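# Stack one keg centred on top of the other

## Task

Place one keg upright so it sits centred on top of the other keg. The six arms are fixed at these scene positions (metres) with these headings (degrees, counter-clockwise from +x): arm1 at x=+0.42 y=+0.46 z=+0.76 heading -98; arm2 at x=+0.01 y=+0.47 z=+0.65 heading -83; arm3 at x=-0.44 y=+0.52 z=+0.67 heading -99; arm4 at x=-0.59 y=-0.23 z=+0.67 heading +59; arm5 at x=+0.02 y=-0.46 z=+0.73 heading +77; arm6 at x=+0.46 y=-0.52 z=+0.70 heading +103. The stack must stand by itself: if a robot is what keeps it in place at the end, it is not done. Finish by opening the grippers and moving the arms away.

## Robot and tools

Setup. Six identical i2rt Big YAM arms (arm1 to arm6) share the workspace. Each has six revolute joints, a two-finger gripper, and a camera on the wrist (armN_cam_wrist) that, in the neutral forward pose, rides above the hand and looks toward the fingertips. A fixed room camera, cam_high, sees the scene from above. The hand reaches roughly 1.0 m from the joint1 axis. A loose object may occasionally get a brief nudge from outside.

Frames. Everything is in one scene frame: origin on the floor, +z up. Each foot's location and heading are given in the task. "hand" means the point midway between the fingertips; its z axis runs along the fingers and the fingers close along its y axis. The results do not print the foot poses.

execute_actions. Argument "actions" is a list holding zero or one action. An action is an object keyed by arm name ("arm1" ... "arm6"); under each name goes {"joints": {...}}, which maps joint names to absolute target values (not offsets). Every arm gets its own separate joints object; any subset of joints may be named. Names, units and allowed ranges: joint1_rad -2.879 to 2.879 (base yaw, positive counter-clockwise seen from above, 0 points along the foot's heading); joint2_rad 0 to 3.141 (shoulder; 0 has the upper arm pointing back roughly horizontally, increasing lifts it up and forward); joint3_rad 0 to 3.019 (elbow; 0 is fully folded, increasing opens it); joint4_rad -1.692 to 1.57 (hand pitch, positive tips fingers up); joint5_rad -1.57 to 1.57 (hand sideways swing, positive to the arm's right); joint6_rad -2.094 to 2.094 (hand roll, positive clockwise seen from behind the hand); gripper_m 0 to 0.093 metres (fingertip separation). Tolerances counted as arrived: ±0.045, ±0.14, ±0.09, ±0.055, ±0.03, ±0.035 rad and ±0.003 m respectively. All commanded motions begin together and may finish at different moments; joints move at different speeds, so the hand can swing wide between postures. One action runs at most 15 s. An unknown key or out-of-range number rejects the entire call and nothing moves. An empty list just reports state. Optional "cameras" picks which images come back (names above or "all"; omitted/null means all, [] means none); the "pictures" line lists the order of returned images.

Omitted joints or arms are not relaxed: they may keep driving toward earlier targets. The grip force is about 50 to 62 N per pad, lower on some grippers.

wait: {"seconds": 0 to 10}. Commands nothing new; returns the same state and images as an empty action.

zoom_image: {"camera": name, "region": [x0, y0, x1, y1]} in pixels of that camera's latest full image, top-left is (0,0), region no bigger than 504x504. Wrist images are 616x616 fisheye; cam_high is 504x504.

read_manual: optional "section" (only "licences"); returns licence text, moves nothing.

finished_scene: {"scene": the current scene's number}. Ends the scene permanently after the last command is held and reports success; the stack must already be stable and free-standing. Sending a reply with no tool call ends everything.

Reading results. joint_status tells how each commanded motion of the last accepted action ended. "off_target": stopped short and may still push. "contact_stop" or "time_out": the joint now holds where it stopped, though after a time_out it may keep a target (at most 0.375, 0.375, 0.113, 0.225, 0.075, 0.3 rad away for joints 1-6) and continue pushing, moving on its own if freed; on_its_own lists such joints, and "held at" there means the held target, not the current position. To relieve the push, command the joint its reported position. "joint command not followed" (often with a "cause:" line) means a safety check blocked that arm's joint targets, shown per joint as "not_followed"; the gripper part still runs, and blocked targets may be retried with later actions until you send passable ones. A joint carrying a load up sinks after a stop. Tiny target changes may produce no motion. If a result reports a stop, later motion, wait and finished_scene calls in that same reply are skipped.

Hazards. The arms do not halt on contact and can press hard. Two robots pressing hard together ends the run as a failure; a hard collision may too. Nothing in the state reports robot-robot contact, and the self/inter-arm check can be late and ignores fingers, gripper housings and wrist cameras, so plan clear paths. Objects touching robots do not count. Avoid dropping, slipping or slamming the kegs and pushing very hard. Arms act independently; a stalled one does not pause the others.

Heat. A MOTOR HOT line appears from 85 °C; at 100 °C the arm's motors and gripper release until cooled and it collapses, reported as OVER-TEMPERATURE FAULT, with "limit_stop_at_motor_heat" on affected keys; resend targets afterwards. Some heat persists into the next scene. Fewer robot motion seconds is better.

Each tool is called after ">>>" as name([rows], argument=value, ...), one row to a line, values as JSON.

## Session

>>> execute_actions(actions=[])

Scene clock: 0.00 s.
Motor temperatures (°C, as the motors report them): arm1=[28 32 34 25 28 25] | arm2=[29 29 36 26 26 28] | arm3=[27 27 28 26 25 28] | arm4=[29 29 30 27 30 26] | arm5=[28 31 33 28 27 27] | arm6=[25 30 33 27 30 27]
arm1.joint_positions: joint1_rad=+0.359 joint2_rad=+0.581 joint3_rad=+1.384 joint4_rad=-1.331 joint5_rad=+0.089 joint6_rad=-0.416 gripper_m=+0.094
arm1.joint_status: not commanded
arm1.hand: x=+0.4533 y=+0.2428 z=+1.3099 quat_wxyz=(-0.286, -0.409, -0.763, +0.410) (m; scene frame)
arm2.joint_positions: joint1_rad=-0.251 joint2_rad=+0.631 joint3_rad=+1.454 joint4_rad=-1.469 joint5_rad=-0.154 joint6_rad=+0.295 gripper_m=+0.095
arm2.joint_status: not commanded
arm2.hand: x=+0.0080 y=+0.2617 z=+1.1941 quat_wxyz=(-0.387, -0.730, -0.511, +0.237) (m; scene frame)
arm3.joint_positions: joint1_rad=+0.158 joint2_rad=+0.590 joint3_rad=+1.464 joint4_rad=-1.242 joint5_rad=+0.185 joint6_rad=+0.494 gripper_m=+0.095
arm3.joint_status: not commanded
arm3.hand: x=-0.4725 y=+0.3033 z=+1.2759 quat_wxyz=(-0.444, -0.732, -0.375, +0.356) (m; scene frame)
arm4.joint_positions: joint1_rad=-0.405 joint2_rad=+0.532 joint3_rad=+1.330 joint4_rad=-1.417 joint5_rad=-0.040 joint6_rad=-0.491 gripper_m=+0.094
arm4.joint_status: not commanded
arm4.hand: x=-0.4342 y=-0.1165 z=+1.1792 quat_wxyz=(-0.460, +0.473, -0.750, -0.050) (m; scene frame)
arm5.joint_positions: joint1_rad=+0.310 joint2_rad=+0.600 joint3_rad=+1.455 joint4_rad=-1.187 joint5_rad=+0.258 joint6_rad=+0.099 gripper_m=+0.094
arm5.joint_status: not commanded
arm5.hand: x=+0.0397 y=-0.2333 z=+1.3361 quat_wxyz=(-0.450, +0.516, -0.624, -0.376) (m; scene frame)
arm6.joint_positions: joint1_rad=-0.095 joint2_rad=+0.540 joint3_rad=+1.341 joint4_rad=-1.527 joint5_rad=-0.212 joint6_rad=+0.487 gripper_m=+0.095
arm6.joint_status: not commanded
arm6.hand: x=+0.4040 y=-0.3400 z=+1.1953 quat_wxyz=(-0.097, +0.551, -0.725, -0.402) (m; scene frame)
pictures: arm1_cam_wrist, arm2_cam_wrist, arm3_cam_wrist, arm4_cam_wrist, arm5_cam_wrist, arm6_cam_wrist, cam_high
Images, in order (width x height): arm1_cam_wrist 616x616, arm2_cam_wrist 616x616, arm3_cam_wrist 616x616, arm4_cam_wrist 616x616, arm5_cam_wrist 616x616, arm6_cam_wrist 616x616, cam_high 504x504.

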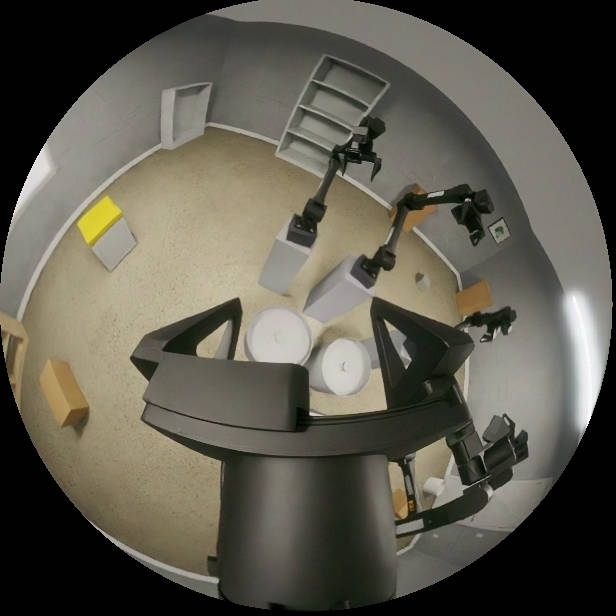

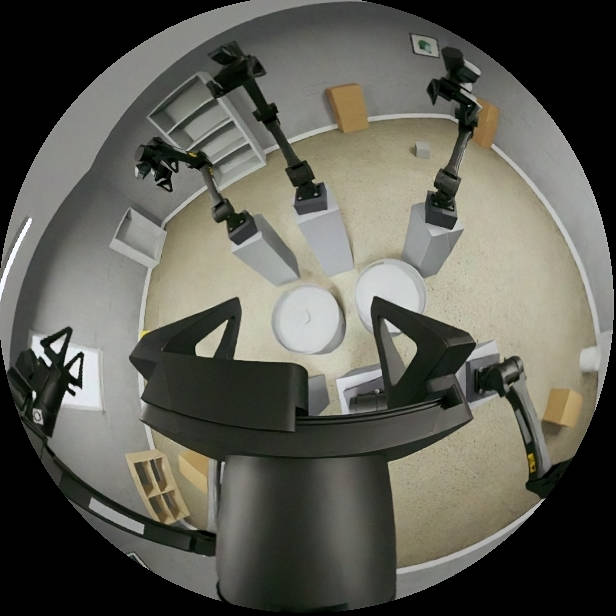

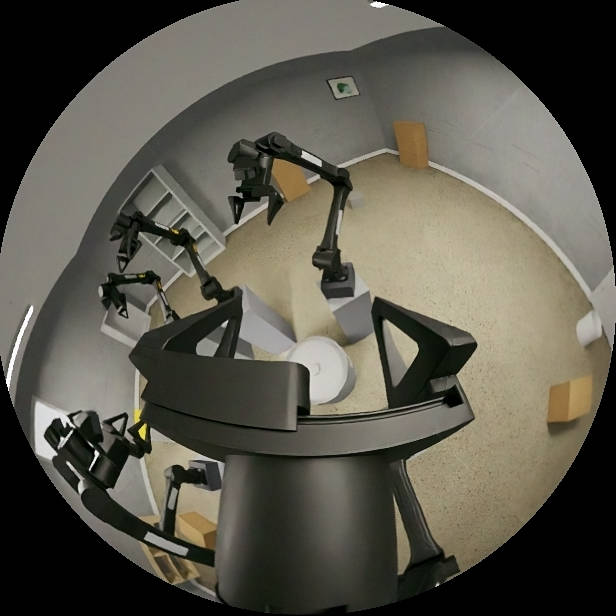

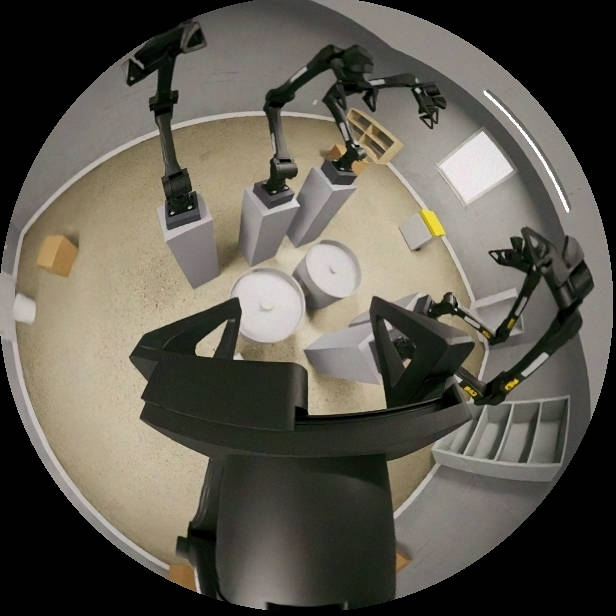

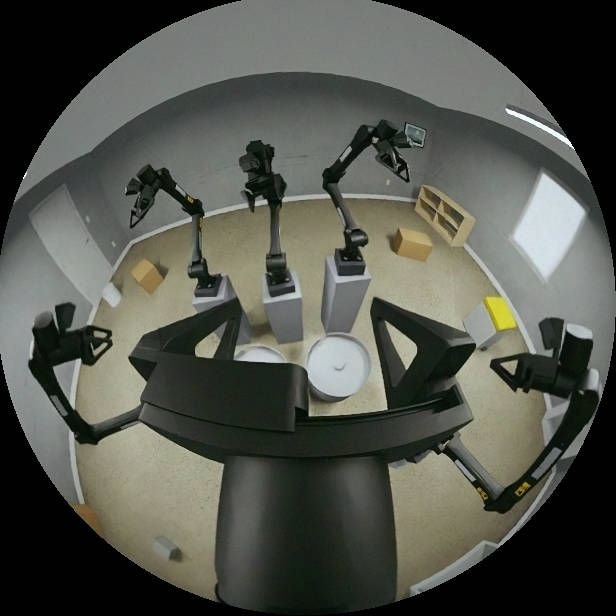

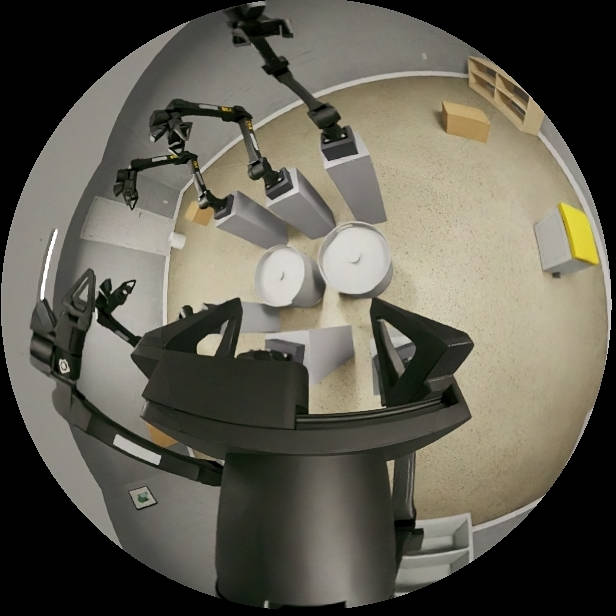

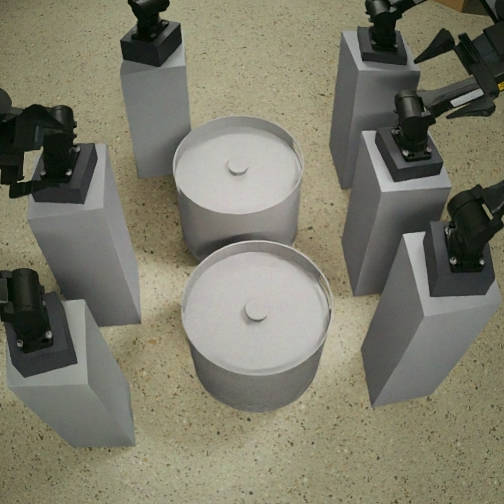

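>>> zoom_image(camera="cam_high", region=[150,90,350,420])

Region (150, 90, 350, 420) of cam_high's 504x504 image, scaled by 1.527, with more detail than that image has; it fills the left 305 columns of this view, and the rest is white.

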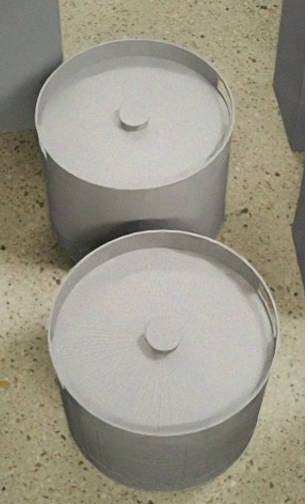

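>>> execute_actions([
  {"arm1":{"joints":{"joint1_rad":0.113,"joint2_rad":1.3,"joint3_rad":0.75,"joint4_rad":-1.02,"joint5_rad":0,"joint6_rad":-0.812}},"arm2":{"joints":{"joint1_rad":0.253,"joint2_rad":1.2,"joint3_rad":0.73,"joint4_rad":-1.1,"joint5_rad":0,"joint6_rad":1.161}},"arm3":{"joints":{"joint1_rad":-1.5,"joint2_rad":1.2,"joint3_rad":0.77,"joint4_rad":-1.14}},"arm4":{"joints":{"joint2_rad":1.2,"joint3_rad":0.6,"joint4_rad":-0.97}},"arm5":{"joints":{"joint1_rad":-0.187,"joint2_rad":1.3,"joint3_rad":0.8,"joint4_rad":-1.07,"joint5_rad":0,"joint6_rad":-1.374}},"arm6":{"joints":{"joint1_rad":-0.125,"joint2_rad":1.3,"joint3_rad":0.95,"joint4_rad":-1.22,"joint5_rad":0,"joint6_rad":0.835}}},
], cameras=[])

>>> execute_actions([
  {"arm1":{"joints":{"joint2_rad":2.629,"joint3_rad":0.837,"joint4_rad":0.221}},"arm2":{"joints":{"joint2_rad":2.267,"joint3_rad":0.734,"joint4_rad":-0.038}},"arm4":{"joints":{"joint1_rad":-2.6}},"arm5":{"joints":{"joint2_rad":2.499,"joint3_rad":0.872,"joint4_rad":0.056}},"arm6":{"joints":{"joint2_rad":2.423,"joint3_rad":1.016,"joint4_rad":-0.164}}},
], cameras=["arm1_cam_wrist","arm2_cam_wrist","arm5_cam_wrist","arm6_cam_wrist","cam_high"])

Scene clock: 19.53 s.
Motor temperatures (°C, as the motors report them): arm1=[28 32 38 25 28 25] | arm2=[29 29 39 26 26 28] | arm3=[27 27 31 27 25 28] | arm4=[29 29 34 27 30 26] | arm5=[28 31 36 28 27 27] | arm6=[25 30 35 27 30 27]
arm1.joint_positions: joint1_rad=+0.116 joint2_rad=+1.287 joint3_rad=+0.735 joint4_rad=-1.032 joint5_rad=+0.003 joint6_rad=-0.805 gripper_m=+0.094
arm1.joint_status: all done
arm1.hand: x=+0.4122 y=+0.1574 z=+0.8302 quat_wxyz=(+0.004, -0.384, -0.923, -0.005) (m; scene frame)
arm2.joint_positions: joint1_rad=+0.251 joint2_rad=+1.216 joint3_rad=+0.738 joint4_rad=-1.112 joint5_rad=-0.001 joint6_rad=+1.148 gripper_m=+0.095
arm2.joint_status: all done
arm2.hand: x=+0.1144 y=+0.2019 z=+0.7401 quat_wxyz=(+0.006, -0.922, -0.387, +0.000) (m; scene frame)
arm3.joint_positions: joint1_rad=-1.499 joint2_rad=+1.218 joint3_rad=+0.772 joint4_rad=-1.137 joint5_rad=+0.186 joint6_rad=+0.494 gripper_m=+0.095
arm3.joint_status: all done
arm3.hand: x=-0.7321 y=+0.5788 z=+0.7745 quat_wxyz=(+0.092, -0.954, +0.286, +0.013) (m; scene frame)
arm4.joint_positions: joint1_rad=-0.405 joint2_rad=+1.213 joint3_rad=+0.598 joint4_rad=-0.981 joint5_rad=-0.040 joint6_rad=-0.491 gripper_m=+0.094
arm4.joint_status: all done
arm4.hand: x=-0.3829 y=-0.0757 z=+0.7107 quat_wxyz=(+0.010, +0.526, -0.850, -0.024) (m; scene frame)
arm5.joint_positions: joint1_rad=-0.192 joint2_rad=+1.294 joint3_rad=+0.789 joint4_rad=-1.068 joint5_rad=+0.005 joint6_rad=-1.362 gripper_m=+0.094
arm5.joint_status: all done
arm5.hand: x=+0.1476 y=-0.1698 z=+0.8093 quat_wxyz=(-0.001, +0.952, -0.305, +0.005) (m; scene frame)
arm6.joint_positions: joint1_rad=-0.117 joint2_rad=+1.294 joint3_rad=+0.932 joint4_rad=-1.231 joint5_rad=-0.003 joint6_rad=+0.819 gripper_m=+0.095
arm6.joint_status: all done
arm6.hand: x=+0.4260 y=-0.1846 z=+0.8283 quat_wxyz=(+0.010, +0.414, -0.910, +0.016) (m; scene frame)
pictures: none
No camera images: the call's "cameras" was empty. Leave "cameras" out to get every camera's image.

Scene clock: 22.90 s.
Motor temperatures (°C, as the motors report them): arm1=[28 32 37 25 28 25] | arm2=[29 29 38 26 26 28] | arm3=[27 27 31 26 25 28] | arm4=[29 29 34 27 30 26] | arm5=[28 31 36 28 27 27] | arm6=[25 30 35 27 30 27]
arm1.joint_positions: joint1_rad=+0.116 joint2_rad=+2.633 joint3_rad=+0.834 joint4_rad=+0.202 joint5_rad=+0.003 joint6_rad=-0.805 gripper_m=+0.094
arm1.joint_status: all done
arm1.hand: x=+0.4119 y=+0.1670 z=+0.4013 quat_wxyz=(+0.007, -0.384, -0.923, -0.011) (m; scene frame)
arm2.joint_positions: joint1_rad=+0.251 joint2_rad=+2.260 joint3_rad=+0.738 joint4_rad=-0.053 joint5_rad=-0.001 joint6_rad=+1.148 gripper_m=+0.095
arm2.joint_status: all done
arm2.hand: x=+0.1306 y=+0.1582 z=+0.4050 quat_wxyz=(-0.001, -0.922, -0.387, +0.001) (m; scene frame)
arm3.joint_positions: joint1_rad=-1.499 joint2_rad=+1.218 joint3_rad=+0.772 joint4_rad=-1.137 joint5_rad=+0.186 joint6_rad=+0.494 gripper_m=+0.095
arm3.joint_status: not commanded
arm3.hand: x=-0.7321 y=+0.5788 z=+0.7745 quat_wxyz=(+0.092, -0.954, +0.286, +0.013) (m; scene frame)
arm4.joint_positions: joint1_rad=-2.597 joint2_rad=+1.213 joint3_rad=+0.598 joint4_rad=-0.976 joint5_rad=-0.040 joint6_rad=-0.491 gripper_m=+0.094
arm4.joint_status: all done
arm4.hand: x=-0.5847 y=-0.4904 z=+0.7057 quat_wxyz=(-0.010, -0.516, -0.856, -0.024) (m; scene frame)
arm5.joint_positions: joint1_rad=-0.192 joint2_rad=+2.483 joint3_rad=+0.868 joint4_rad=+0.046 joint5_rad=+0.004 joint6_rad=-1.363 gripper_m=+0.094
arm5.joint_status: all done
arm5.hand: x=+0.1618 y=-0.1419 z=+0.4080 quat_wxyz=(-0.003, +0.952, -0.305, +0.005) (m; scene frame)
arm6.joint_positions: joint1_rad=-0.117 joint2_rad=+2.427 joint3_rad=+1.006 joint4_rad=-0.176 joint5_rad=-0.003 joint6_rad=+0.820 gripper_m=+0.095
arm6.joint_status: all done
arm6.hand: x=+0.4174 y=-0.1234 z=+0.3991 quat_wxyz=(+0.010, +0.414, -0.910, +0.018) (m; scene frame)
pictures: arm1_cam_wrist, arm2_cam_wrist, arm5_cam_wrist, arm6_cam_wrist, cam_high
joint command not followed: on one or more control steps a check withheld the commanded joint targets of the arm1 arm, and it was not sent them on those steps.
cause: the commanded joint targets would bring a part of the robot too close to another arm (this arm's wrist (the part past joint 4) and the other arm's wrist (the part past joint 4)); next, command targets that bring no part of the robot closer to that arm.
joint command not followed: on one or more control steps a check withheld the commanded joint targets of the arm6 arm, and it was not sent them on those steps.
cause: the commanded joint targets would bring a part of the robot too close to another arm (this arm's wrist (the part past joint 4) and the other arm's wrist (the part past joint 4)); next, command targets that bring no part of the robot closer to that arm.
Images, in order (width x height): arm1_cam_wrist 616x616, arm2_cam_wrist 616x616, arm5_cam_wrist 616x616, arm6_cam_wrist 616x616, cam_high 504x504.

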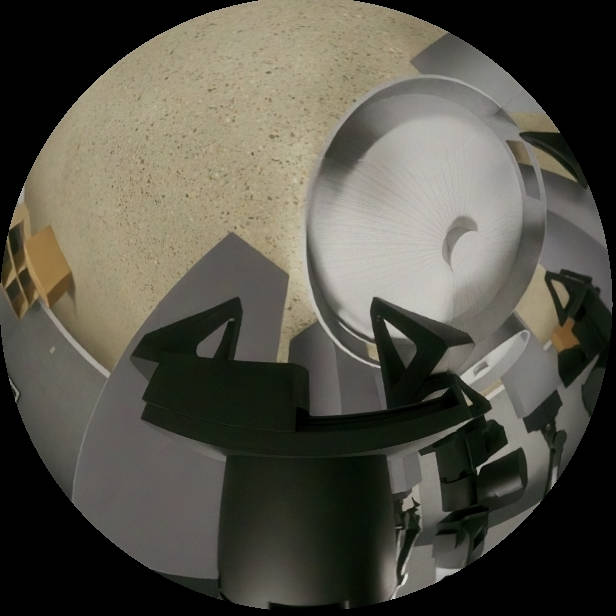

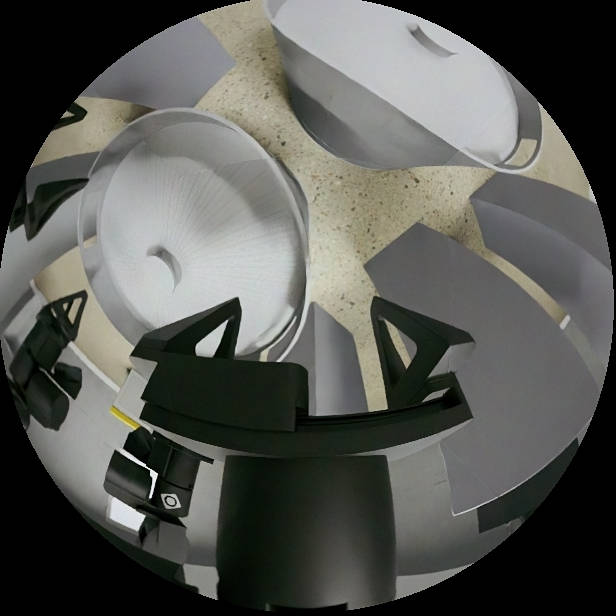

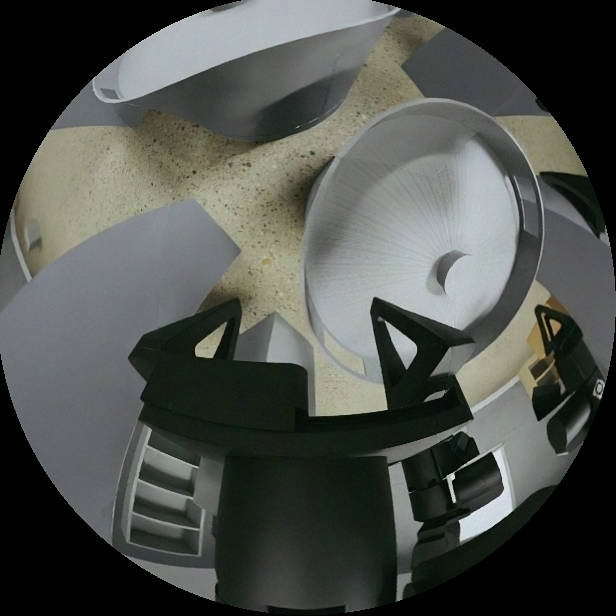

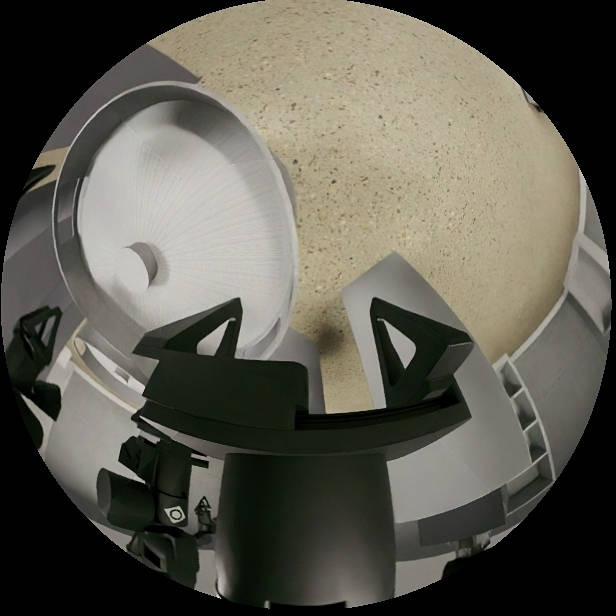

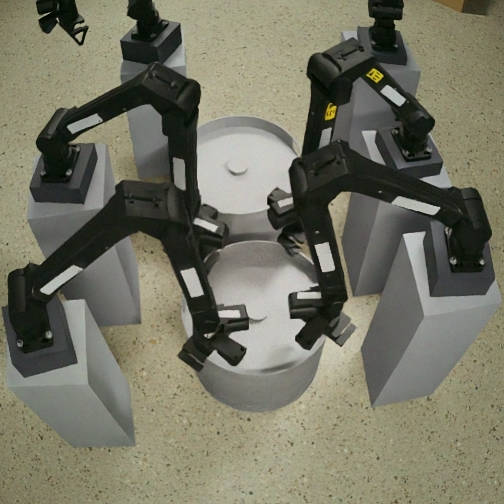

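>>> execute_actions([
  {"arm1":{"joints":{"joint2_rad":2.855,"joint3_rad":1.001,"joint4_rad":0.281}},"arm2":{"joints":{"joint2_rad":2.515,"joint3_rad":0.843,"joint4_rad":0.101}},"arm5":{"joints":{"joint2_rad":2.735,"joint3_rad":1.013,"joint4_rad":0.145}},"arm6":{"joints":{"joint2_rad":2.633,"joint3_rad":1.138,"joint4_rad":-0.067}}},
], cameras=[])

>>> execute_actions([
  {"arm1":{"joints":{"gripper_m":0}},"arm2":{"joints":{"gripper_m":0}},"arm5":{"joints":{"gripper_m":0}},"arm6":{"joints":{"gripper_m":0}}},
], cameras=["arm2_cam_wrist","arm5_cam_wrist"])

Scene clock: 31.60 s.
Motor temperatures (°C, as the motors report them): arm1=[28 32 36 25 28 25] | arm2=[29 29 37 26 26 28] | arm3=[27 27 31 26 25 28] | arm4=[29 29 34 27 30 26] | arm5=[28 31 35 28 27 27] | arm6=[25 31 34 27 30 27]
arm1.joint_positions: joint1_rad=+0.116 joint2_rad=+2.845 joint3_rad=+1.002 joint4_rad=+0.270 joint5_rad=-0.001 joint6_rad=-0.805 gripper_m=+0.094
arm1.joint_status: all done
arm1.hand: x=+0.4123 y=+0.1593 z=+0.3260 quat_wxyz=(+0.000, -0.384, -0.923, -0.001) (m; scene frame)
arm2.joint_positions: joint1_rad=+0.251 joint2_rad=+2.519 joint3_rad=+0.841 joint4_rad=+0.090 joint5_rad=-0.001 joint6_rad=+1.148 gripper_m=+0.095
arm2.joint_status: all done
arm2.hand: x=+0.1275 y=+0.1657 z=+0.3230 quat_wxyz=(+0.005, -0.922, -0.387, +0.000) (m; scene frame)
arm3.joint_positions: joint1_rad=-1.499 joint2_rad=+1.218 joint3_rad=+0.772 joint4_rad=-1.137 joint5_rad=+0.186 joint6_rad=+0.494 gripper_m=+0.095
arm3.joint_status: not commanded
arm3.hand: x=-0.7321 y=+0.5788 z=+0.7745 quat_wxyz=(+0.092, -0.954, +0.286, +0.013) (m; scene frame)
arm4.joint_positions: joint1_rad=-2.597 joint2_rad=+1.213 joint3_rad=+0.598 joint4_rad=-0.976 joint5_rad=-0.040 joint6_rad=-0.491 gripper_m=+0.094
arm4.joint_status: not commanded
arm4.hand: x=-0.5847 y=-0.4904 z=+0.7057 quat_wxyz=(-0.010, -0.516, -0.856, -0.024) (m; scene frame)
arm5.joint_positions: joint1_rad=-0.192 joint2_rad=+2.591 joint3_rad=+0.992 joint4_rad=+0.124 joint5_rad=+0.002 joint6_rad=-1.366 gripper_m=+0.094
arm5.joint_status: joint2_rad time_out (moved +0.108 of +0.252); the others done
arm5.on_its_own: joint2_rad reads +2.591 and still pushes toward +2.735 since a time_out
arm5.hand: x=+0.1803 y=-0.0990 z=+0.3713 quat_wxyz=(-0.050, +0.952, -0.303, +0.009) (m; scene frame)
arm6.joint_positions: joint1_rad=-0.117 joint2_rad=+2.642 joint3_rad=+1.134 joint4_rad=-0.072 joint5_rad=-0.003 joint6_rad=+0.820 gripper_m=+0.095
arm6.joint_status: all done
arm6.hand: x=+0.4166 y=-0.1191 z=+0.3205 quat_wxyz=(+0.007, +0.414, -0.910, +0.010) (m; scene frame)
pictures: none
No camera images: the call's "cameras" was empty. Leave "cameras" out to get every camera's image.

not run: a stop came earlier in this reply.

>>> execute_actions([
  {"arm5":{"joints":{"joint2_rad":2.53,"joint3_rad":0.89,"joint4_rad":0.06}}},
], cameras=[])

>>> execute_actions([
  {"arm5":{"joints":{"joint2_rad":2.65,"joint3_rad":0.94,"joint4_rad":0.11}}},
], cameras=["arm5_cam_wrist"])

Scene clock: 35.70 s.
Motor temperatures (°C, as the motors report them): arm1=[28 32 35 25 28 25] | arm2=[29 29 37 26 26 28] | arm3=[27 27 31 26 25 28] | arm4=[29 29 33 27 30 26] | arm5=[28 31 34 28 27 27] | arm6=[25 31 34 27 30 27]
arm1.joint_positions: joint1_rad=+0.116 joint2_rad=+2.845 joint3_rad=+1.002 joint4_rad=+0.270 joint5_rad=-0.001 joint6_rad=-0.805 gripper_m=+0.094
arm1.joint_status: not commanded
arm1.hand: x=+0.4123 y=+0.1593 z=+0.3260 quat_wxyz=(+0.000, -0.384, -0.923, -0.001) (m; scene frame)
arm2.joint_positions: joint1_rad=+0.251 joint2_rad=+2.519 joint3_rad=+0.841 joint4_rad=+0.090 joint5_rad=-0.001 joint6_rad=+1.148 gripper_m=+0.095
arm2.joint_status: not commanded
arm2.hand: x=+0.1275 y=+0.1657 z=+0.3230 quat_wxyz=(+0.005, -0.922, -0.387, +0.000) (m; scene frame)
arm3.joint_positions: joint1_rad=-1.499 joint2_rad=+1.218 joint3_rad=+0.772 joint4_rad=-1.137 joint5_rad=+0.186 joint6_rad=+0.494 gripper_m=+0.095
arm3.joint_status: not commanded
arm3.hand: x=-0.7321 y=+0.5788 z=+0.7745 quat_wxyz=(+0.092, -0.954, +0.286, +0.013) (m; scene frame)
arm4.joint_positions: joint1_rad=-2.597 joint2_rad=+1.213 joint3_rad=+0.598 joint4_rad=-0.976 joint5_rad=-0.040 joint6_rad=-0.491 gripper_m=+0.094
arm4.joint_status: not commanded
arm4.hand: x=-0.5847 y=-0.4904 z=+0.7057 quat_wxyz=(-0.010, -0.516, -0.856, -0.024) (m; scene frame)
arm5.joint_positions: joint1_rad=-0.192 joint2_rad=+2.532 joint3_rad=+0.890 joint4_rad=+0.061 joint5_rad=+0.002 joint6_rad=-1.366 gripper_m=+0.094
arm5.joint_status: all done
arm5.hand: x=+0.1594 y=-0.1466 z=+0.3914 quat_wxyz=(+0.003, +0.953, -0.303, +0.003) (m; scene frame)
arm6.joint_positions: joint1_rad=-0.117 joint2_rad=+2.642 joint3_rad=+1.134 joint4_rad=-0.072 joint5_rad=-0.003 joint6_rad=+0.820 gripper_m=+0.095
arm6.joint_status: not commanded
arm6.hand: x=+0.4166 y=-0.1191 z=+0.3205 quat_wxyz=(+0.007, +0.414, -0.910, +0.010) (m; scene frame)
pictures: none
No camera images: the call's "cameras" was empty. Leave "cameras" out to get every camera's image.

Scene clock: 36.63 s.
Motor temperatures (°C, as the motors report them): arm1=[28 32 35 25 28 25] | arm2=[29 30 37 26 26 28] | arm3=[27 27 31 26 25 28] | arm4=[29 29 33 27 30 26] | arm5=[28 31 34 28 27 27] | arm6=[25 31 34 27 30 27]
arm1.joint_positions: joint1_rad=+0.116 joint2_rad=+2.845 joint3_rad=+1.002 joint4_rad=+0.270 joint5_rad=-0.001 joint6_rad=-0.805 gripper_m=+0.094
arm1.joint_status: not commanded
arm1.hand: x=+0.4123 y=+0.1593 z=+0.3260 quat_wxyz=(+0.000, -0.384, -0.923, -0.001) (m; scene frame)
arm2.joint_positions: joint1_rad=+0.251 joint2_rad=+2.519 joint3_rad=+0.841 joint4_rad=+0.090 joint5_rad=-0.001 joint6_rad=+1.148 gripper_m=+0.095
arm2.joint_status: not commanded
arm2.hand: x=+0.1275 y=+0.1657 z=+0.3230 quat_wxyz=(+0.005, -0.922, -0.387, +0.000) (m; scene frame)
arm3.joint_positions: joint1_rad=-1.499 joint2_rad=+1.218 joint3_rad=+0.772 joint4_rad=-1.137 joint5_rad=+0.186 joint6_rad=+0.494 gripper_m=+0.095
arm3.joint_status: not commanded
arm3.hand: x=-0.7321 y=+0.5788 z=+0.7745 quat_wxyz=(+0.092, -0.954, +0.286, +0.013) (m; scene frame)
arm4.joint_positions: joint1_rad=-2.597 joint2_rad=+1.213 joint3_rad=+0.598 joint4_rad=-0.976 joint5_rad=-0.040 joint6_rad=-0.491 gripper_m=+0.094
arm4.joint_status: not commanded
arm4.hand: x=-0.5847 y=-0.4904 z=+0.7057 quat_wxyz=(-0.010, -0.516, -0.856, -0.024) (m; scene frame)
arm5.joint_positions: joint1_rad=-0.192 joint2_rad=+2.634 joint3_rad=+0.939 joint4_rad=+0.106 joint5_rad=+0.002 joint6_rad=-1.366 gripper_m=+0.094
arm5.joint_status: all done
arm5.hand: x=+0.1566 y=-0.1535 z=+0.3571 quat_wxyz=(+0.007, +0.953, -0.303, +0.003) (m; scene frame)
arm6.joint_positions: joint1_rad=-0.117 joint2_rad=+2.642 joint3_rad=+1.134 joint4_rad=-0.072 joint5_rad=-0.003 joint6_rad=+0.820 gripper_m=+0.095
arm6.joint_status: not commanded
arm6.hand: x=+0.4166 y=-0.1191 z=+0.3205 quat_wxyz=(+0.007, +0.414, -0.910, +0.010) (m; scene frame)
pictures: arm5_cam_wrist
Images, in order (width x height): arm5_cam_wrist 616x616.

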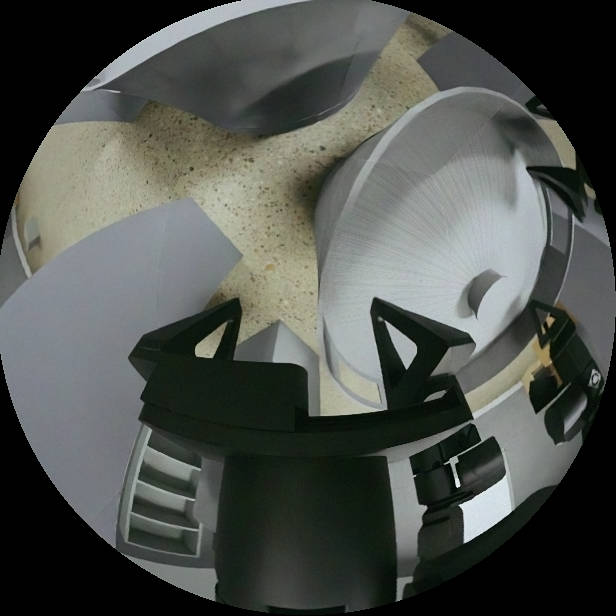

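>>> execute_actions([
  {"arm5":{"joints":{"joint2_rad":2.745,"joint3_rad":1.013,"joint4_rad":0.145}}},
], cameras=[])

>>> execute_actions([
  {"arm1":{"joints":{"gripper_m":0}},"arm2":{"joints":{"gripper_m":0}},"arm5":{"joints":{"gripper_m":0}},"arm6":{"joints":{"gripper_m":0}}},
], cameras=["arm2_cam_wrist","arm5_cam_wrist"])

Scene clock: 40.83 s.
Motor temperatures (°C, as the motors report them): arm1=[28 32 35 25 28 25] | arm2=[29 30 36 26 26 28] | arm3=[27 27 31 26 25 28] | arm4=[29 29 33 27 30 26] | arm5=[28 32 34 28 27 27] | arm6=[25 31 34 27 30 27]
arm1.joint_positions: joint1_rad=+0.116 joint2_rad=+2.845 joint3_rad=+1.002 joint4_rad=+0.270 joint5_rad=-0.001 joint6_rad=-0.805 gripper_m=+0.094
arm1.joint_status: not commanded
arm1.hand: x=+0.4123 y=+0.1593 z=+0.3260 quat_wxyz=(+0.000, -0.384, -0.923, -0.001) (m; scene frame)
arm2.joint_positions: joint1_rad=+0.251 joint2_rad=+2.519 joint3_rad=+0.841 joint4_rad=+0.090 joint5_rad=-0.001 joint6_rad=+1.148 gripper_m=+0.095
arm2.joint_status: not commanded
arm2.hand: x=+0.1275 y=+0.1657 z=+0.3230 quat_wxyz=(+0.005, -0.922, -0.387, +0.000) (m; scene frame)
arm3.joint_positions: joint1_rad=-1.499 joint2_rad=+1.218 joint3_rad=+0.772 joint4_rad=-1.137 joint5_rad=+0.186 joint6_rad=+0.494 gripper_m=+0.095
arm3.joint_status: not commanded
arm3.hand: x=-0.7321 y=+0.5788 z=+0.7745 quat_wxyz=(+0.092, -0.954, +0.286, +0.013) (m; scene frame)
arm4.joint_positions: joint1_rad=-2.597 joint2_rad=+1.213 joint3_rad=+0.598 joint4_rad=-0.976 joint5_rad=-0.040 joint6_rad=-0.491 gripper_m=+0.094
arm4.joint_status: not commanded
arm4.hand: x=-0.5847 y=-0.4904 z=+0.7057 quat_wxyz=(-0.010, -0.516, -0.856, -0.024) (m; scene frame)
arm5.joint_positions: joint1_rad=-0.192 joint2_rad=+2.724 joint3_rad=+1.015 joint4_rad=+0.139 joint5_rad=+0.002 joint6_rad=-1.366 gripper_m=+0.094
arm5.joint_status: all done
arm5.hand: x=+0.1605 y=-0.1448 z=+0.3245 quat_wxyz=(-0.003, +0.953, -0.303, +0.004) (m; scene frame)
arm6.joint_positions: joint1_rad=-0.117 joint2_rad=+2.642 joint3_rad=+1.134 joint4_rad=-0.072 joint5_rad=-0.003 joint6_rad=+0.820 gripper_m=+0.095
arm6.joint_status: not commanded
arm6.hand: x=+0.4166 y=-0.1191 z=+0.3205 quat_wxyz=(+0.007, +0.414, -0.910, +0.010) (m; scene frame)
pictures: none
No camera images: the call's "cameras" was empty. Leave "cameras" out to get every camera's image.

Scene clock: 41.73 s.
Motor temperatures (°C, as the motors report them): arm1=[28 32 35 25 28 25] | arm2=[29 30 36 26 26 28] | arm3=[27 27 31 26 25 28] | arm4=[29 29 33 27 30 26] | arm5=[28 32 34 28 27 27] | arm6=[25 31 33 27 30 27]
arm1.joint_positions: joint1_rad=+0.124 joint2_rad=+2.847 joint3_rad=+0.994 joint4_rad=+0.271 joint5_rad=-0.003 joint6_rad=-0.878 gripper_m=+0.003
arm1.joint_status: all done
arm1.hand: x=+0.4151 y=+0.1646 z=+0.3262 quat_wxyz=(+0.001, -0.346, -0.938, -0.005) (m; scene frame)
arm2.joint_positions: joint1_rad=+0.253 joint2_rad=+2.519 joint3_rad=+0.848 joint4_rad=+0.097 joint5_rad=-0.003 joint6_rad=+1.130 gripper_m=+0.002
arm2.joint_status: all done
arm2.hand: x=+0.1303 y=+0.1605 z=+0.3229 quat_wxyz=(-0.002, -0.918, -0.396, +0.000) (m; scene frame)
arm3.joint_positions: joint1_rad=-1.499 joint2_rad=+1.218 joint3_rad=+0.772 joint4_rad=-1.137 joint5_rad=+0.186 joint6_rad=+0.494 gripper_m=+0.095
arm3.joint_status: not commanded
arm3.hand: x=-0.7321 y=+0.5788 z=+0.7745 quat_wxyz=(+0.092, -0.954, +0.286, +0.013) (m; scene frame)
arm4.joint_positions: joint1_rad=-2.597 joint2_rad=+1.213 joint3_rad=+0.598 joint4_rad=-0.976 joint5_rad=-0.040 joint6_rad=-0.491 gripper_m=+0.094
arm4.joint_status: not commanded
arm4.hand: x=-0.5847 y=-0.4904 z=+0.7057 quat_wxyz=(-0.010, -0.516, -0.856, -0.024) (m; scene frame)
arm5.joint_positions: joint1_rad=-0.192 joint2_rad=+2.724 joint3_rad=+1.017 joint4_rad=+0.142 joint5_rad=+0.002 joint6_rad=-1.361 gripper_m=+0.001
arm5.joint_status: all done
arm5.hand: x=+0.1614 y=-0.1431 z=+0.3244 quat_wxyz=(-0.005, +0.952, -0.306, +0.004) (m; scene frame)
arm6.joint_positions: joint1_rad=-0.118 joint2_rad=+2.641 joint3_rad=+1.139 joint4_rad=-0.067 joint5_rad=-0.018 joint6_rad=+0.873 gripper_m=+0.002
arm6.joint_status: all done
arm6.hand: x=+0.4141 y=-0.1143 z=+0.3209 quat_wxyz=(+0.013, +0.389, -0.921, +0.002) (m; scene frame)
pictures: arm2_cam_wrist, arm5_cam_wrist
Images, in order (width x height): arm2_cam_wrist 616x616, arm5_cam_wrist 616x616.

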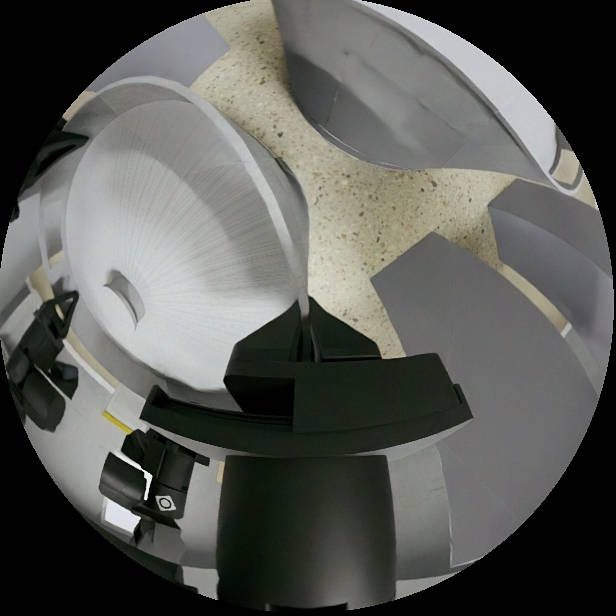

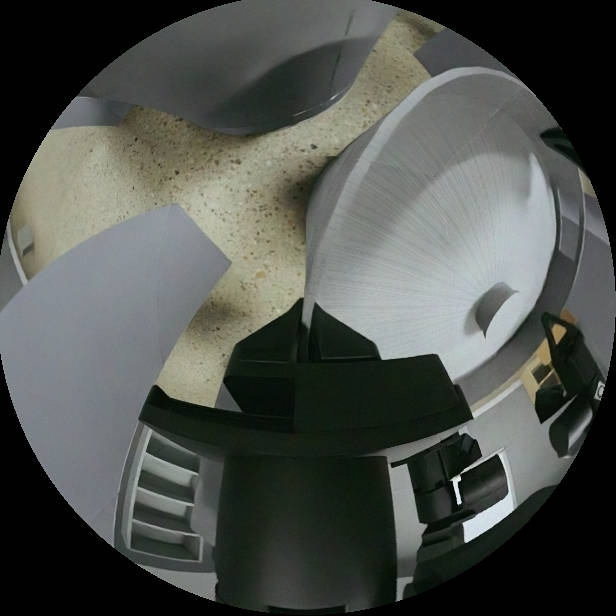

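>>> execute_actions([
  {"arm1":{"joints":{"joint1_rad":0.124,"joint2_rad":2.442,"joint3_rad":0.74,"joint4_rad":0.184,"joint6_rad":-0.87}},"arm2":{"joints":{"joint2_rad":2.055,"joint3_rad":0.705,"joint4_rad":-0.13,"joint6_rad":1.13}},"arm5":{"joints":{"joint2_rad":2.299,"joint3_rad":0.819,"joint4_rad":-0.012,"joint6_rad":-1.361}},"arm6":{"joints":{"joint2_rad":2.225,"joint3_rad":0.99,"joint4_rad":-0.227,"joint6_rad":0.865}}},
], cameras=[])

>>> execute_actions([
  {"arm1":{"joints":{"joint2_rad":1.947,"joint3_rad":0.59,"joint4_rad":-0.135}},"arm2":{"joints":{"joint2_rad":1.594,"joint3_rad":0.711,"joint4_rad":-0.557}},"arm5":{"joints":{"joint2_rad":1.848,"joint3_rad":0.732,"joint4_rad":-0.343}},"arm6":{"joints":{"joint2_rad":1.846,"joint3_rad":0.944,"joint4_rad":-0.533}}},
], cameras=[])

>>> execute_actions([
  {"arm1":{"joints":{"joint2_rad":1.449,"joint3_rad":0.64,"joint4_rad":-0.635}},"arm2":{"joints":{"joint2_rad":1.265,"joint3_rad":0.885,"joint4_rad":-1.023}},"arm5":{"joints":{"joint2_rad":1.452,"joint3_rad":0.82,"joint4_rad":-0.787}},"arm6":{"joints":{"joint2_rad":1.54,"joint3_rad":1.05,"joint4_rad":-0.914}}},
], cameras=["arm2_cam_wrist","cam_high"])

Scene clock: 60.17 s.
Motor temperatures (°C, as the motors report them): arm1=[28 33 34 25 28 26] | arm2=[29 30 36 26 26 28] | arm3=[27 27 31 26 25 28] | arm4=[29 29 33 27 30 26] | arm5=[28 32 34 28 27 27] | arm6=[25 32 33 27 30 27]
arm1.joint_positions: joint1_rad=+0.126 joint2_rad=+2.517 joint3_rad=+0.747 joint4_rad=+0.199 joint5_rad=+0.003 joint6_rad=-0.898 gripper_m=+0.002
arm1.joint_status: all done
arm1.hand: x=+0.4147 y=+0.1667 z=+0.4399 quat_wxyz=(+0.002, -0.336, -0.942, +0.001) (m; scene frame)
arm2.joint_positions: joint1_rad=+0.253 joint2_rad=+2.155 joint3_rad=+0.700 joint4_rad=-0.118 joint5_rad=-0.005 joint6_rad=+1.122 gripper_m=+0.002
arm2.joint_status: all done
arm2.hand: x=+0.1310 y=+0.1605 z=+0.4364 quat_wxyz=(-0.002, -0.917, -0.399, -0.001) (m; scene frame)
arm3.joint_positions: joint1_rad=-1.499 joint2_rad=+1.218 joint3_rad=+0.772 joint4_rad=-1.137 joint5_rad=+0.186 joint6_rad=+0.494 gripper_m=+0.095
arm3.joint_status: not commanded
arm3.hand: x=-0.7321 y=+0.5788 z=+0.7745 quat_wxyz=(+0.092, -0.954, +0.286, +0.013) (m; scene frame)
arm4.joint_positions: joint1_rad=-2.597 joint2_rad=+1.213 joint3_rad=+0.598 joint4_rad=-0.976 joint5_rad=-0.040 joint6_rad=-0.491 gripper_m=+0.094
arm4.joint_status: not commanded
arm4.hand: x=-0.5847 y=-0.4904 z=+0.7057 quat_wxyz=(-0.010, -0.516, -0.856, -0.024) (m; scene frame)
arm5.joint_positions: joint1_rad=-0.190 joint2_rad=+2.383 joint3_rad=+0.822 joint4_rad=-0.005 joint5_rad=+0.004 joint6_rad=-1.357 gripper_m=+0.001
arm5.joint_status: all done
arm5.hand: x=+0.1614 y=-0.1402 z=+0.4405 quat_wxyz=(-0.004, +0.952, -0.306, +0.005) (m; scene frame)
arm6.joint_positions: joint1_rad=-0.119 joint2_rad=+2.319 joint3_rad=+0.971 joint4_rad=-0.216 joint5_rad=-0.019 joint6_rad=+0.885 gripper_m=+0.002
arm6.joint_status: all done
arm6.hand: x=+0.4143 y=-0.1108 z=+0.4385 quat_wxyz=(+0.013, +0.383, -0.923, +0.000) (m; scene frame)
pictures: none
No camera images: the call's "cameras" was empty. Leave "cameras" out to get every camera's image.

Scene clock: 61.37 s.
Motor temperatures (°C, as the motors report them): arm1=[28 33 34 25 28 26] | arm2=[29 30 36 26 26 28] | arm3=[27 27 31 26 25 28] | arm4=[29 29 33 27 30 26] | arm5=[28 32 34 28 27 27] | arm6=[25 32 33 27 30 27]
arm1.joint_positions: joint1_rad=+0.126 joint2_rad=+2.025 joint3_rad=+0.570 joint4_rad=-0.119 joint5_rad=+0.011 joint6_rad=-0.899 gripper_m=+0.002
arm1.joint_status: all done
arm1.hand: x=+0.4136 y=+0.1676 z=+0.5793 quat_wxyz=(+0.006, -0.336, -0.942, +0.001) (m; scene frame)
arm2.joint_positions: joint1_rad=+0.253 joint2_rad=+1.702 joint3_rad=+0.670 joint4_rad=-0.546 joint5_rad=-0.004 joint6_rad=+1.120 gripper_m=+0.002
arm2.joint_status: all done
arm2.hand: x=+0.1314 y=+0.1594 z=+0.5762 quat_wxyz=(+0.000, -0.916, -0.400, -0.001) (m; scene frame)
arm3.joint_positions: joint1_rad=-1.499 joint2_rad=+1.218 joint3_rad=+0.772 joint4_rad=-1.137 joint5_rad=+0.186 joint6_rad=+0.494 gripper_m=+0.095
arm3.joint_status: not commanded
arm3.hand: x=-0.7321 y=+0.5788 z=+0.7745 quat_wxyz=(+0.092, -0.954, +0.286, +0.013) (m; scene frame)
arm4.joint_positions: joint1_rad=-2.597 joint2_rad=+1.213 joint3_rad=+0.598 joint4_rad=-0.976 joint5_rad=-0.040 joint6_rad=-0.491 gripper_m=+0.094
arm4.joint_status: not commanded
arm4.hand: x=-0.5847 y=-0.4904 z=+0.7057 quat_wxyz=(-0.010, -0.516, -0.856, -0.024) (m; scene frame)
arm5.joint_positions: joint1_rad=-0.190 joint2_rad=+1.940 joint3_rad=+0.707 joint4_rad=-0.334 joint5_rad=+0.000 joint6_rad=-1.359 gripper_m=+0.001
arm5.joint_status: all done
arm5.hand: x=+0.1602 y=-0.1392 z=+0.5798 quat_wxyz=(-0.004, +0.952, -0.306, +0.003) (m; scene frame)
arm6.joint_positions: joint1_rad=-0.118 joint2_rad=+1.936 joint3_rad=+0.892 joint4_rad=-0.524 joint5_rad=-0.022 joint6_rad=+0.882 gripper_m=+0.002
arm6.joint_status: all done
arm6.hand: x=+0.4142 y=-0.1107 z=+0.5791 quat_wxyz=(+0.015, +0.385, -0.923, +0.001) (m; scene frame)
pictures: none
No camera images: the call's "cameras" was empty. Leave "cameras" out to get every camera's image.

Scene clock: 63.83 s.
Motor temperatures (°C, as the motors report them): arm1=[28 33 35 25 28 25] | arm2=[29 31 38 26 26 28] | arm3=[27 27 31 26 25 28] | arm4=[29 29 33 27 30 26] | arm5=[28 32 34 28 27 27] | arm6=[25 32 34 27 31 27]
arm1.joint_positions: joint1_rad=+0.129 joint2_rad=+1.540 joint3_rad=+0.578 joint4_rad=-0.613 joint5_rad=+0.010 joint6_rad=-0.891 gripper_m=+0.003
arm1.joint_status: all done
arm1.hand: x=+0.4147 y=+0.1645 z=+0.7154 quat_wxyz=(+0.006, -0.338, -0.941, +0.000) (m; scene frame)
arm2.joint_positions: joint1_rad=+0.248 joint2_rad=+1.375 joint3_rad=+0.787 joint4_rad=-0.977 joint5_rad=-0.019 joint6_rad=+1.120 gripper_m=+0.002
arm2.joint_status: joint3_rad time_out (moved +0.117 of +0.215); the others done
arm2.on_its_own: joint3_rad reads +0.787 and still pushes toward +0.885 since a time_out
arm2.hand: x=+0.1327 y=+0.1599 z=+0.7101 quat_wxyz=(-0.006, -0.917, -0.398, -0.008) (m; scene frame)
arm3.joint_positions: joint1_rad=-1.499 joint2_rad=+1.218 joint3_rad=+0.772 joint4_rad=-1.137 joint5_rad=+0.186 joint6_rad=+0.494 gripper_m=+0.095
arm3.joint_status: not commanded
arm3.hand: x=-0.7321 y=+0.5788 z=+0.7745 quat_wxyz=(+0.092, -0.954, +0.286, +0.013) (m; scene frame)
arm4.joint_positions: joint1_rad=-2.597 joint2_rad=+1.213 joint3_rad=+0.598 joint4_rad=-0.976 joint5_rad=-0.040 joint6_rad=-0.491 gripper_m=+0.094
arm4.joint_status: not commanded
arm4.hand: x=-0.5847 y=-0.4904 z=+0.7057 quat_wxyz=(-0.010, -0.516, -0.856, -0.024) (m; scene frame)
arm5.joint_positions: joint1_rad=-0.183 joint2_rad=+1.556 joint3_rad=+0.747 joint4_rad=-0.757 joint5_rad=+0.010 joint6_rad=-1.347 gripper_m=+0.001
arm5.joint_status: all done
arm5.hand: x=+0.1586 y=-0.1400 z=+0.7146 quat_wxyz=(-0.004, +0.951, -0.308, +0.008) (m; scene frame)
arm6.joint_positions: joint1_rad=-0.111 joint2_rad=+1.616 joint3_rad=+0.940 joint4_rad=-0.886 joint5_rad=-0.015 joint6_rad=+0.898 gripper_m=+0.002
arm6.joint_status: joint3_rad time_out (moved +0.047 of +0.158); the others done
arm6.on_its_own: joint3_rad reads +0.940 and still pushes toward +1.050 since a time_out
arm6.hand: x=+0.4136 y=-0.1155 z=+0.7161 quat_wxyz=(+0.011, +0.381, -0.925, +0.000) (m; scene frame)
pictures: arm2_cam_wrist, cam_high
joint command not followed: on one or more control steps a check withheld the commanded joint targets of the arm1 arm, and it was not sent them on those steps.
cause: the commanded joint targets would bring a part of the robot too close to another arm (this arm's wrist (the part past joint 4) and the other arm's wrist (the part past joint 4)); next, command targets that bring no part of the robot closer to that arm.
joint command not followed: on one or more control steps a check withheld the commanded joint targets of the arm6 arm, and it was not sent them on those steps.
cause: the commanded joint targets would bring a part of the robot too close to another arm (this arm's wrist (the part past joint 4) and the other arm's wrist (the part past joint 4)); next, command targets that bring no part of the robot closer to that arm.
Images, in order (width x height): arm2_cam_wrist 616x616, cam_high 504x504.

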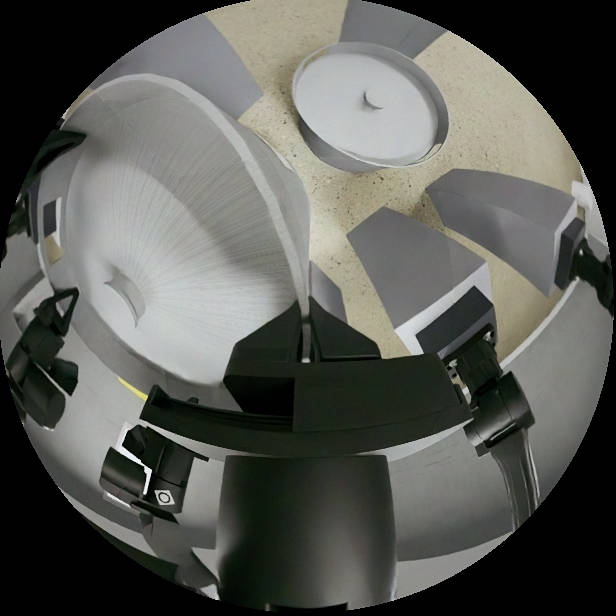

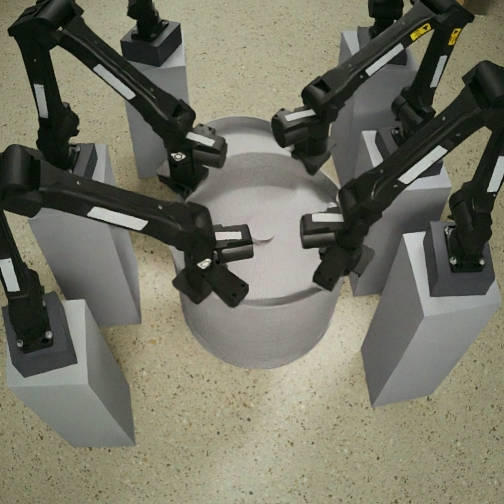

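>>> execute_actions([
  {"arm1":{"joints":{"joint1_rad":-0.27,"joint2_rad":1.476,"joint3_rad":0.733,"joint4_rad":-0.686,"joint6_rad":-1.26}},"arm2":{"joints":{"joint1_rad":-0.132,"joint2_rad":1.19,"joint3_rad":0.852,"joint4_rad":-1.06,"joint6_rad":0.748}},"arm5":{"joints":{"joint1_rad":0.17,"joint2_rad":1.356,"joint3_rad":0.752,"joint4_rad":-0.811,"joint6_rad":-1.0}},"arm6":{"joints":{"joint1_rad":0.167,"joint2_rad":1.595,"joint3_rad":1.156,"joint4_rad":-0.962,"joint6_rad":1.147}}},
], cameras=[])

Scene clock: 82.70 s.
Motor temperatures (°C, as the motors report them): arm1=[28 33 39 25 28 25] | arm2=[29 31 46 26 27 28] | arm3=[27 27 32 26 25 28] | arm4=[29 29 34 27 30 26] | arm5=[28 33 38 28 27 27] | arm6=[25 32 39 27 31 27]
arm1.joint_positions: joint1_rad=-0.281 joint2_rad=+1.540 joint3_rad=+0.650 joint4_rad=-0.659 joint5_rad=+0.019 joint6_rad=-1.306 gripper_m=+0.002
arm1.joint_status: joint6_rad off_target (ended at -1.306, target -1.260); the others done
arm1.hand: x=+0.2847 y=+0.1660 z=+0.7321 quat_wxyz=(+0.011, -0.336, -0.942, +0.010) (m; scene frame)
arm2.joint_positions: joint1_rad=-0.132 joint2_rad=+1.291 joint3_rad=+0.778 joint4_rad=-1.071 joint5_rad=-0.010 joint6_rad=+0.731 gripper_m=+0.002
arm2.joint_status: all done
arm2.hand: x=+0.0076 y=+0.1586 z=+0.7327 quat_wxyz=(+0.001, -0.916, -0.402, -0.006) (m; scene frame)
arm3.joint_positions: joint1_rad=-1.499 joint2_rad=+1.218 joint3_rad=+0.772 joint4_rad=-1.137 joint5_rad=+0.186 joint6_rad=+0.494 gripper_m=+0.095
arm3.joint_status: not commanded
arm3.hand: x=-0.7321 y=+0.5788 z=+0.7745 quat_wxyz=(+0.092, -0.954, +0.286, +0.013) (m; scene frame)
arm4.joint_positions: joint1_rad=-2.597 joint2_rad=+1.213 joint3_rad=+0.598 joint4_rad=-0.976 joint5_rad=-0.040 joint6_rad=-0.491 gripper_m=+0.094
arm4.joint_status: not commanded
arm4.hand: x=-0.5847 y=-0.4904 z=+0.7057 quat_wxyz=(-0.010, -0.516, -0.856, -0.024) (m; scene frame)
arm5.joint_positions: joint1_rad=+0.178 joint2_rad=+1.451 joint3_rad=+0.685 joint4_rad=-0.795 joint5_rad=+0.002 joint6_rad=-0.990 gripper_m=+0.001
arm5.joint_status: all done
arm5.hand: x=+0.0341 y=-0.1385 z=+0.7300 quat_wxyz=(-0.007, +0.952, -0.306, +0.002) (m; scene frame)
arm6.joint_positions: joint1_rad=+0.173 joint2_rad=+1.668 joint3_rad=+1.045 joint4_rad=-0.931 joint5_rad=-0.035 joint6_rad=+1.165 gripper_m=+0.002
arm6.joint_status: joint3_rad time_out (moved +0.105 of +0.216); the others done
arm6.on_its_own: joint3_rad reads +1.045 and still pushes toward +1.156 since a time_out
arm6.hand: x=+0.2864 y=-0.1148 z=+0.7277 quat_wxyz=(+0.022, +0.389, -0.921, -0.002) (m; scene frame)
pictures: none
joint command not followed: on one or more control steps a check withheld the commanded joint targets of the arm6 arm, and it was not sent them on those steps.
cause: the commanded joint targets would bring a part of the robot too close to another arm (this arm's wrist (the part past joint 4) and the other arm's wrist (the part past joint 4)); next, command targets that bring no part of the robot closer to that arm.
No camera images: the call's "cameras" was empty. Leave "cameras" out to get every camera's image.

>>> execute_actions([
  {"arm1":{"joints":{"joint1_rad":-0.564,"joint2_rad":1.601,"joint3_rad":0.928,"joint4_rad":-0.735,"joint6_rad":-1.58}},"arm2":{"joints":{"joint1_rad":-0.512,"joint2_rad":1.255,"joint3_rad":0.917,"joint4_rad":-1.053,"joint6_rad":0.36}},"arm5":{"joints":{"joint1_rad":0.553,"joint2_rad":1.391,"joint3_rad":0.794,"joint4_rad":-0.814,"joint6_rad":-0.617}},"arm6":{"joints":{"joint1_rad":0.398,"joint2_rad":1.718,"joint3_rad":1.349,"joint4_rad":-1.017,"joint6_rad":1.39}}},
], cameras=[])

Scene clock: 87.93 s.
Motor temperatures (°C, as the motors report them): arm1=[28 33 40 25 28 25] | arm2=[29 31 47 26 27 28] | arm3=[27 27 32 26 25 28] | arm4=[29 29 34 27 30 26] | arm5=[28 33 39 28 27 27] | arm6=[25 32 40 27 31 27]
arm1.joint_positions: joint1_rad=-0.580 joint2_rad=+1.688 joint3_rad=+0.846 joint4_rad=-0.709 joint5_rad=+0.014 joint6_rad=-1.608 gripper_m=+0.002
arm1.joint_status: all done
arm1.hand: x=+0.1589 y=+0.1662 z=+0.7318 quat_wxyz=(+0.011, -0.334, -0.942, +0.008) (m; scene frame)
arm2.joint_positions: joint1_rad=-0.506 joint2_rad=+1.345 joint3_rad=+0.817 joint4_rad=-1.035 joint5_rad=-0.010 joint6_rad=+0.355 gripper_m=+0.002
arm2.joint_status: joint3_rad time_out (moved +0.040 of +0.139); the others done
arm2.on_its_own: joint3_rad reads +0.817 and still pushes toward +0.917 since a time_out
arm2.hand: x=-0.1150 y=+0.1594 z=+0.7293 quat_wxyz=(-0.010, -0.915, -0.403, +0.001) (m; scene frame)
arm3.joint_positions: joint1_rad=-1.499 joint2_rad=+1.218 joint3_rad=+0.772 joint4_rad=-1.137 joint5_rad=+0.186 joint6_rad=+0.494 gripper_m=+0.095
arm3.joint_status: not commanded
arm3.hand: x=-0.7321 y=+0.5788 z=+0.7745 quat_wxyz=(+0.092, -0.954, +0.286, +0.013) (m; scene frame)
arm4.joint_positions: joint1_rad=-2.597 joint2_rad=+1.213 joint3_rad=+0.598 joint4_rad=-0.976 joint5_rad=-0.040 joint6_rad=-0.491 gripper_m=+0.094
arm4.joint_status: not commanded
arm4.hand: x=-0.5847 y=-0.4904 z=+0.7057 quat_wxyz=(-0.010, -0.516, -0.856, -0.024) (m; scene frame)
arm5.joint_positions: joint1_rad=+0.550 joint2_rad=+1.481 joint3_rad=+0.720 joint4_rad=-0.782 joint5_rad=+0.000 joint6_rad=-0.618 gripper_m=+0.001
arm5.joint_status: all done
arm5.hand: x=-0.0896 y=-0.1392 z=+0.7299 quat_wxyz=(-0.014, +0.952, -0.306, -0.006) (m; scene frame)
arm6.joint_positions: joint1_rad=+0.408 joint2_rad=+1.801 joint3_rad=+1.243 joint4_rad=-1.000 joint5_rad=-0.030 joint6_rad=+1.403 gripper_m=+0.002
arm6.joint_status: joint3_rad time_out (moved +0.197 of +0.304); the others done
arm6.on_its_own: joint3_rad reads +1.243 and still pushes toward +1.349 since a time_out
arm6.hand: x=+0.1618 y=-0.1165 z=+0.7318 quat_wxyz=(+0.020, +0.387, -0.922, +0.003) (m; scene frame)
pictures: none
No camera images: the call's "cameras" was empty. Leave "cameras" out to get every camera's image.

>>> execute_actions([
  {"arm1":{"joints":{"joint1_rad":-0.761,"joint2_rad":1.761,"joint3_rad":1.212,"joint4_rad":-0.831,"joint6_rad":-1.78}},"arm2":{"joints":{"joint1_rad":-0.803,"joint2_rad":1.403,"joint3_rad":1.089,"joint4_rad":-1.059,"joint6_rad":0.07}},"arm5":{"joints":{"joint1_rad":0.862,"joint2_rad":1.509,"joint3_rad":0.955,"joint4_rad":-0.84,"joint6_rad":-0.308}},"arm6":{"joints":{"joint1_rad":0.572,"joint2_rad":1.895,"joint3_rad":1.641,"joint4_rad":-1.12,"joint6_rad":1.565}}},
], cameras=[])

Scene clock: 93.53 s.
Motor temperatures (°C, as the motors report them): arm1=[28 34 42 25 28 25] | arm2=[29 31 49 26 27 28] | arm3=[27 27 32 26 25 28] | arm4=[29 29 34 27 30 26] | arm5=[28 33 39 28 27 27] | arm6=[25 33 41 27 32 27]
arm1.joint_positions: joint1_rad=-0.780 joint2_rad=+1.876 joint3_rad=+1.129 joint4_rad=-0.804 joint5_rad=+0.011 joint6_rad=-1.806 gripper_m=+0.002
arm1.joint_status: all done
arm1.hand: x=+0.0323 y=+0.1673 z=+0.7299 quat_wxyz=(+0.011, -0.335, -0.942, +0.006) (m; scene frame)
arm2.joint_positions: joint1_rad=-0.802 joint2_rad=+1.517 joint3_rad=+0.988 joint4_rad=-1.044 joint5_rad=-0.008 joint6_rad=+0.064 gripper_m=+0.002
arm2.joint_status: joint3_rad time_out (moved +0.170 of +0.272); the others done
arm2.on_its_own: joint3_rad reads +0.988 and still pushes toward +1.089 since a time_out
arm2.hand: x=-0.2403 y=+0.1607 z=+0.7261 quat_wxyz=(-0.006, -0.916, -0.401, -0.002) (m; scene frame)
arm3.joint_positions: joint1_rad=-1.499 joint2_rad=+1.218 joint3_rad=+0.772 joint4_rad=-1.137 joint5_rad=+0.186 joint6_rad=+0.494 gripper_m=+0.095
arm3.joint_status: not commanded
arm3.hand: x=-0.7321 y=+0.5788 z=+0.7745 quat_wxyz=(+0.092, -0.954, +0.286, +0.013) (m; scene frame)
arm4.joint_positions: joint1_rad=-2.597 joint2_rad=+1.213 joint3_rad=+0.598 joint4_rad=-0.976 joint5_rad=-0.040 joint6_rad=-0.491 gripper_m=+0.094
arm4.joint_status: not commanded
arm4.hand: x=-0.5847 y=-0.4904 z=+0.7057 quat_wxyz=(-0.010, -0.516, -0.856, -0.024) (m; scene frame)
arm5.joint_positions: joint1_rad=+0.854 joint2_rad=+1.622 joint3_rad=+0.887 joint4_rad=-0.809 joint5_rad=+0.001 joint6_rad=-0.312 gripper_m=+0.001
arm5.joint_status: all done
arm5.hand: x=-0.2163 y=-0.1383 z=+0.7277 quat_wxyz=(-0.011, +0.952, -0.307, -0.008) (m; scene frame)
arm6.joint_positions: joint1_rad=+0.586 joint2_rad=+1.991 joint3_rad=+1.538 joint4_rad=-1.106 joint5_rad=-0.026 joint6_rad=+1.581 gripper_m=+0.003
arm6.joint_status: joint3_rad time_out (moved +0.295 of +0.398); the others done
arm6.on_its_own: joint3_rad reads +1.538 and still pushes toward +1.641 since a time_out
arm6.hand: x=+0.0355 y=-0.1176 z=+0.7323 quat_wxyz=(+0.019, +0.387, -0.922, +0.005) (m; scene frame)
pictures: none
No camera images: the call's "cameras" was empty. Leave "cameras" out to get every camera's image.


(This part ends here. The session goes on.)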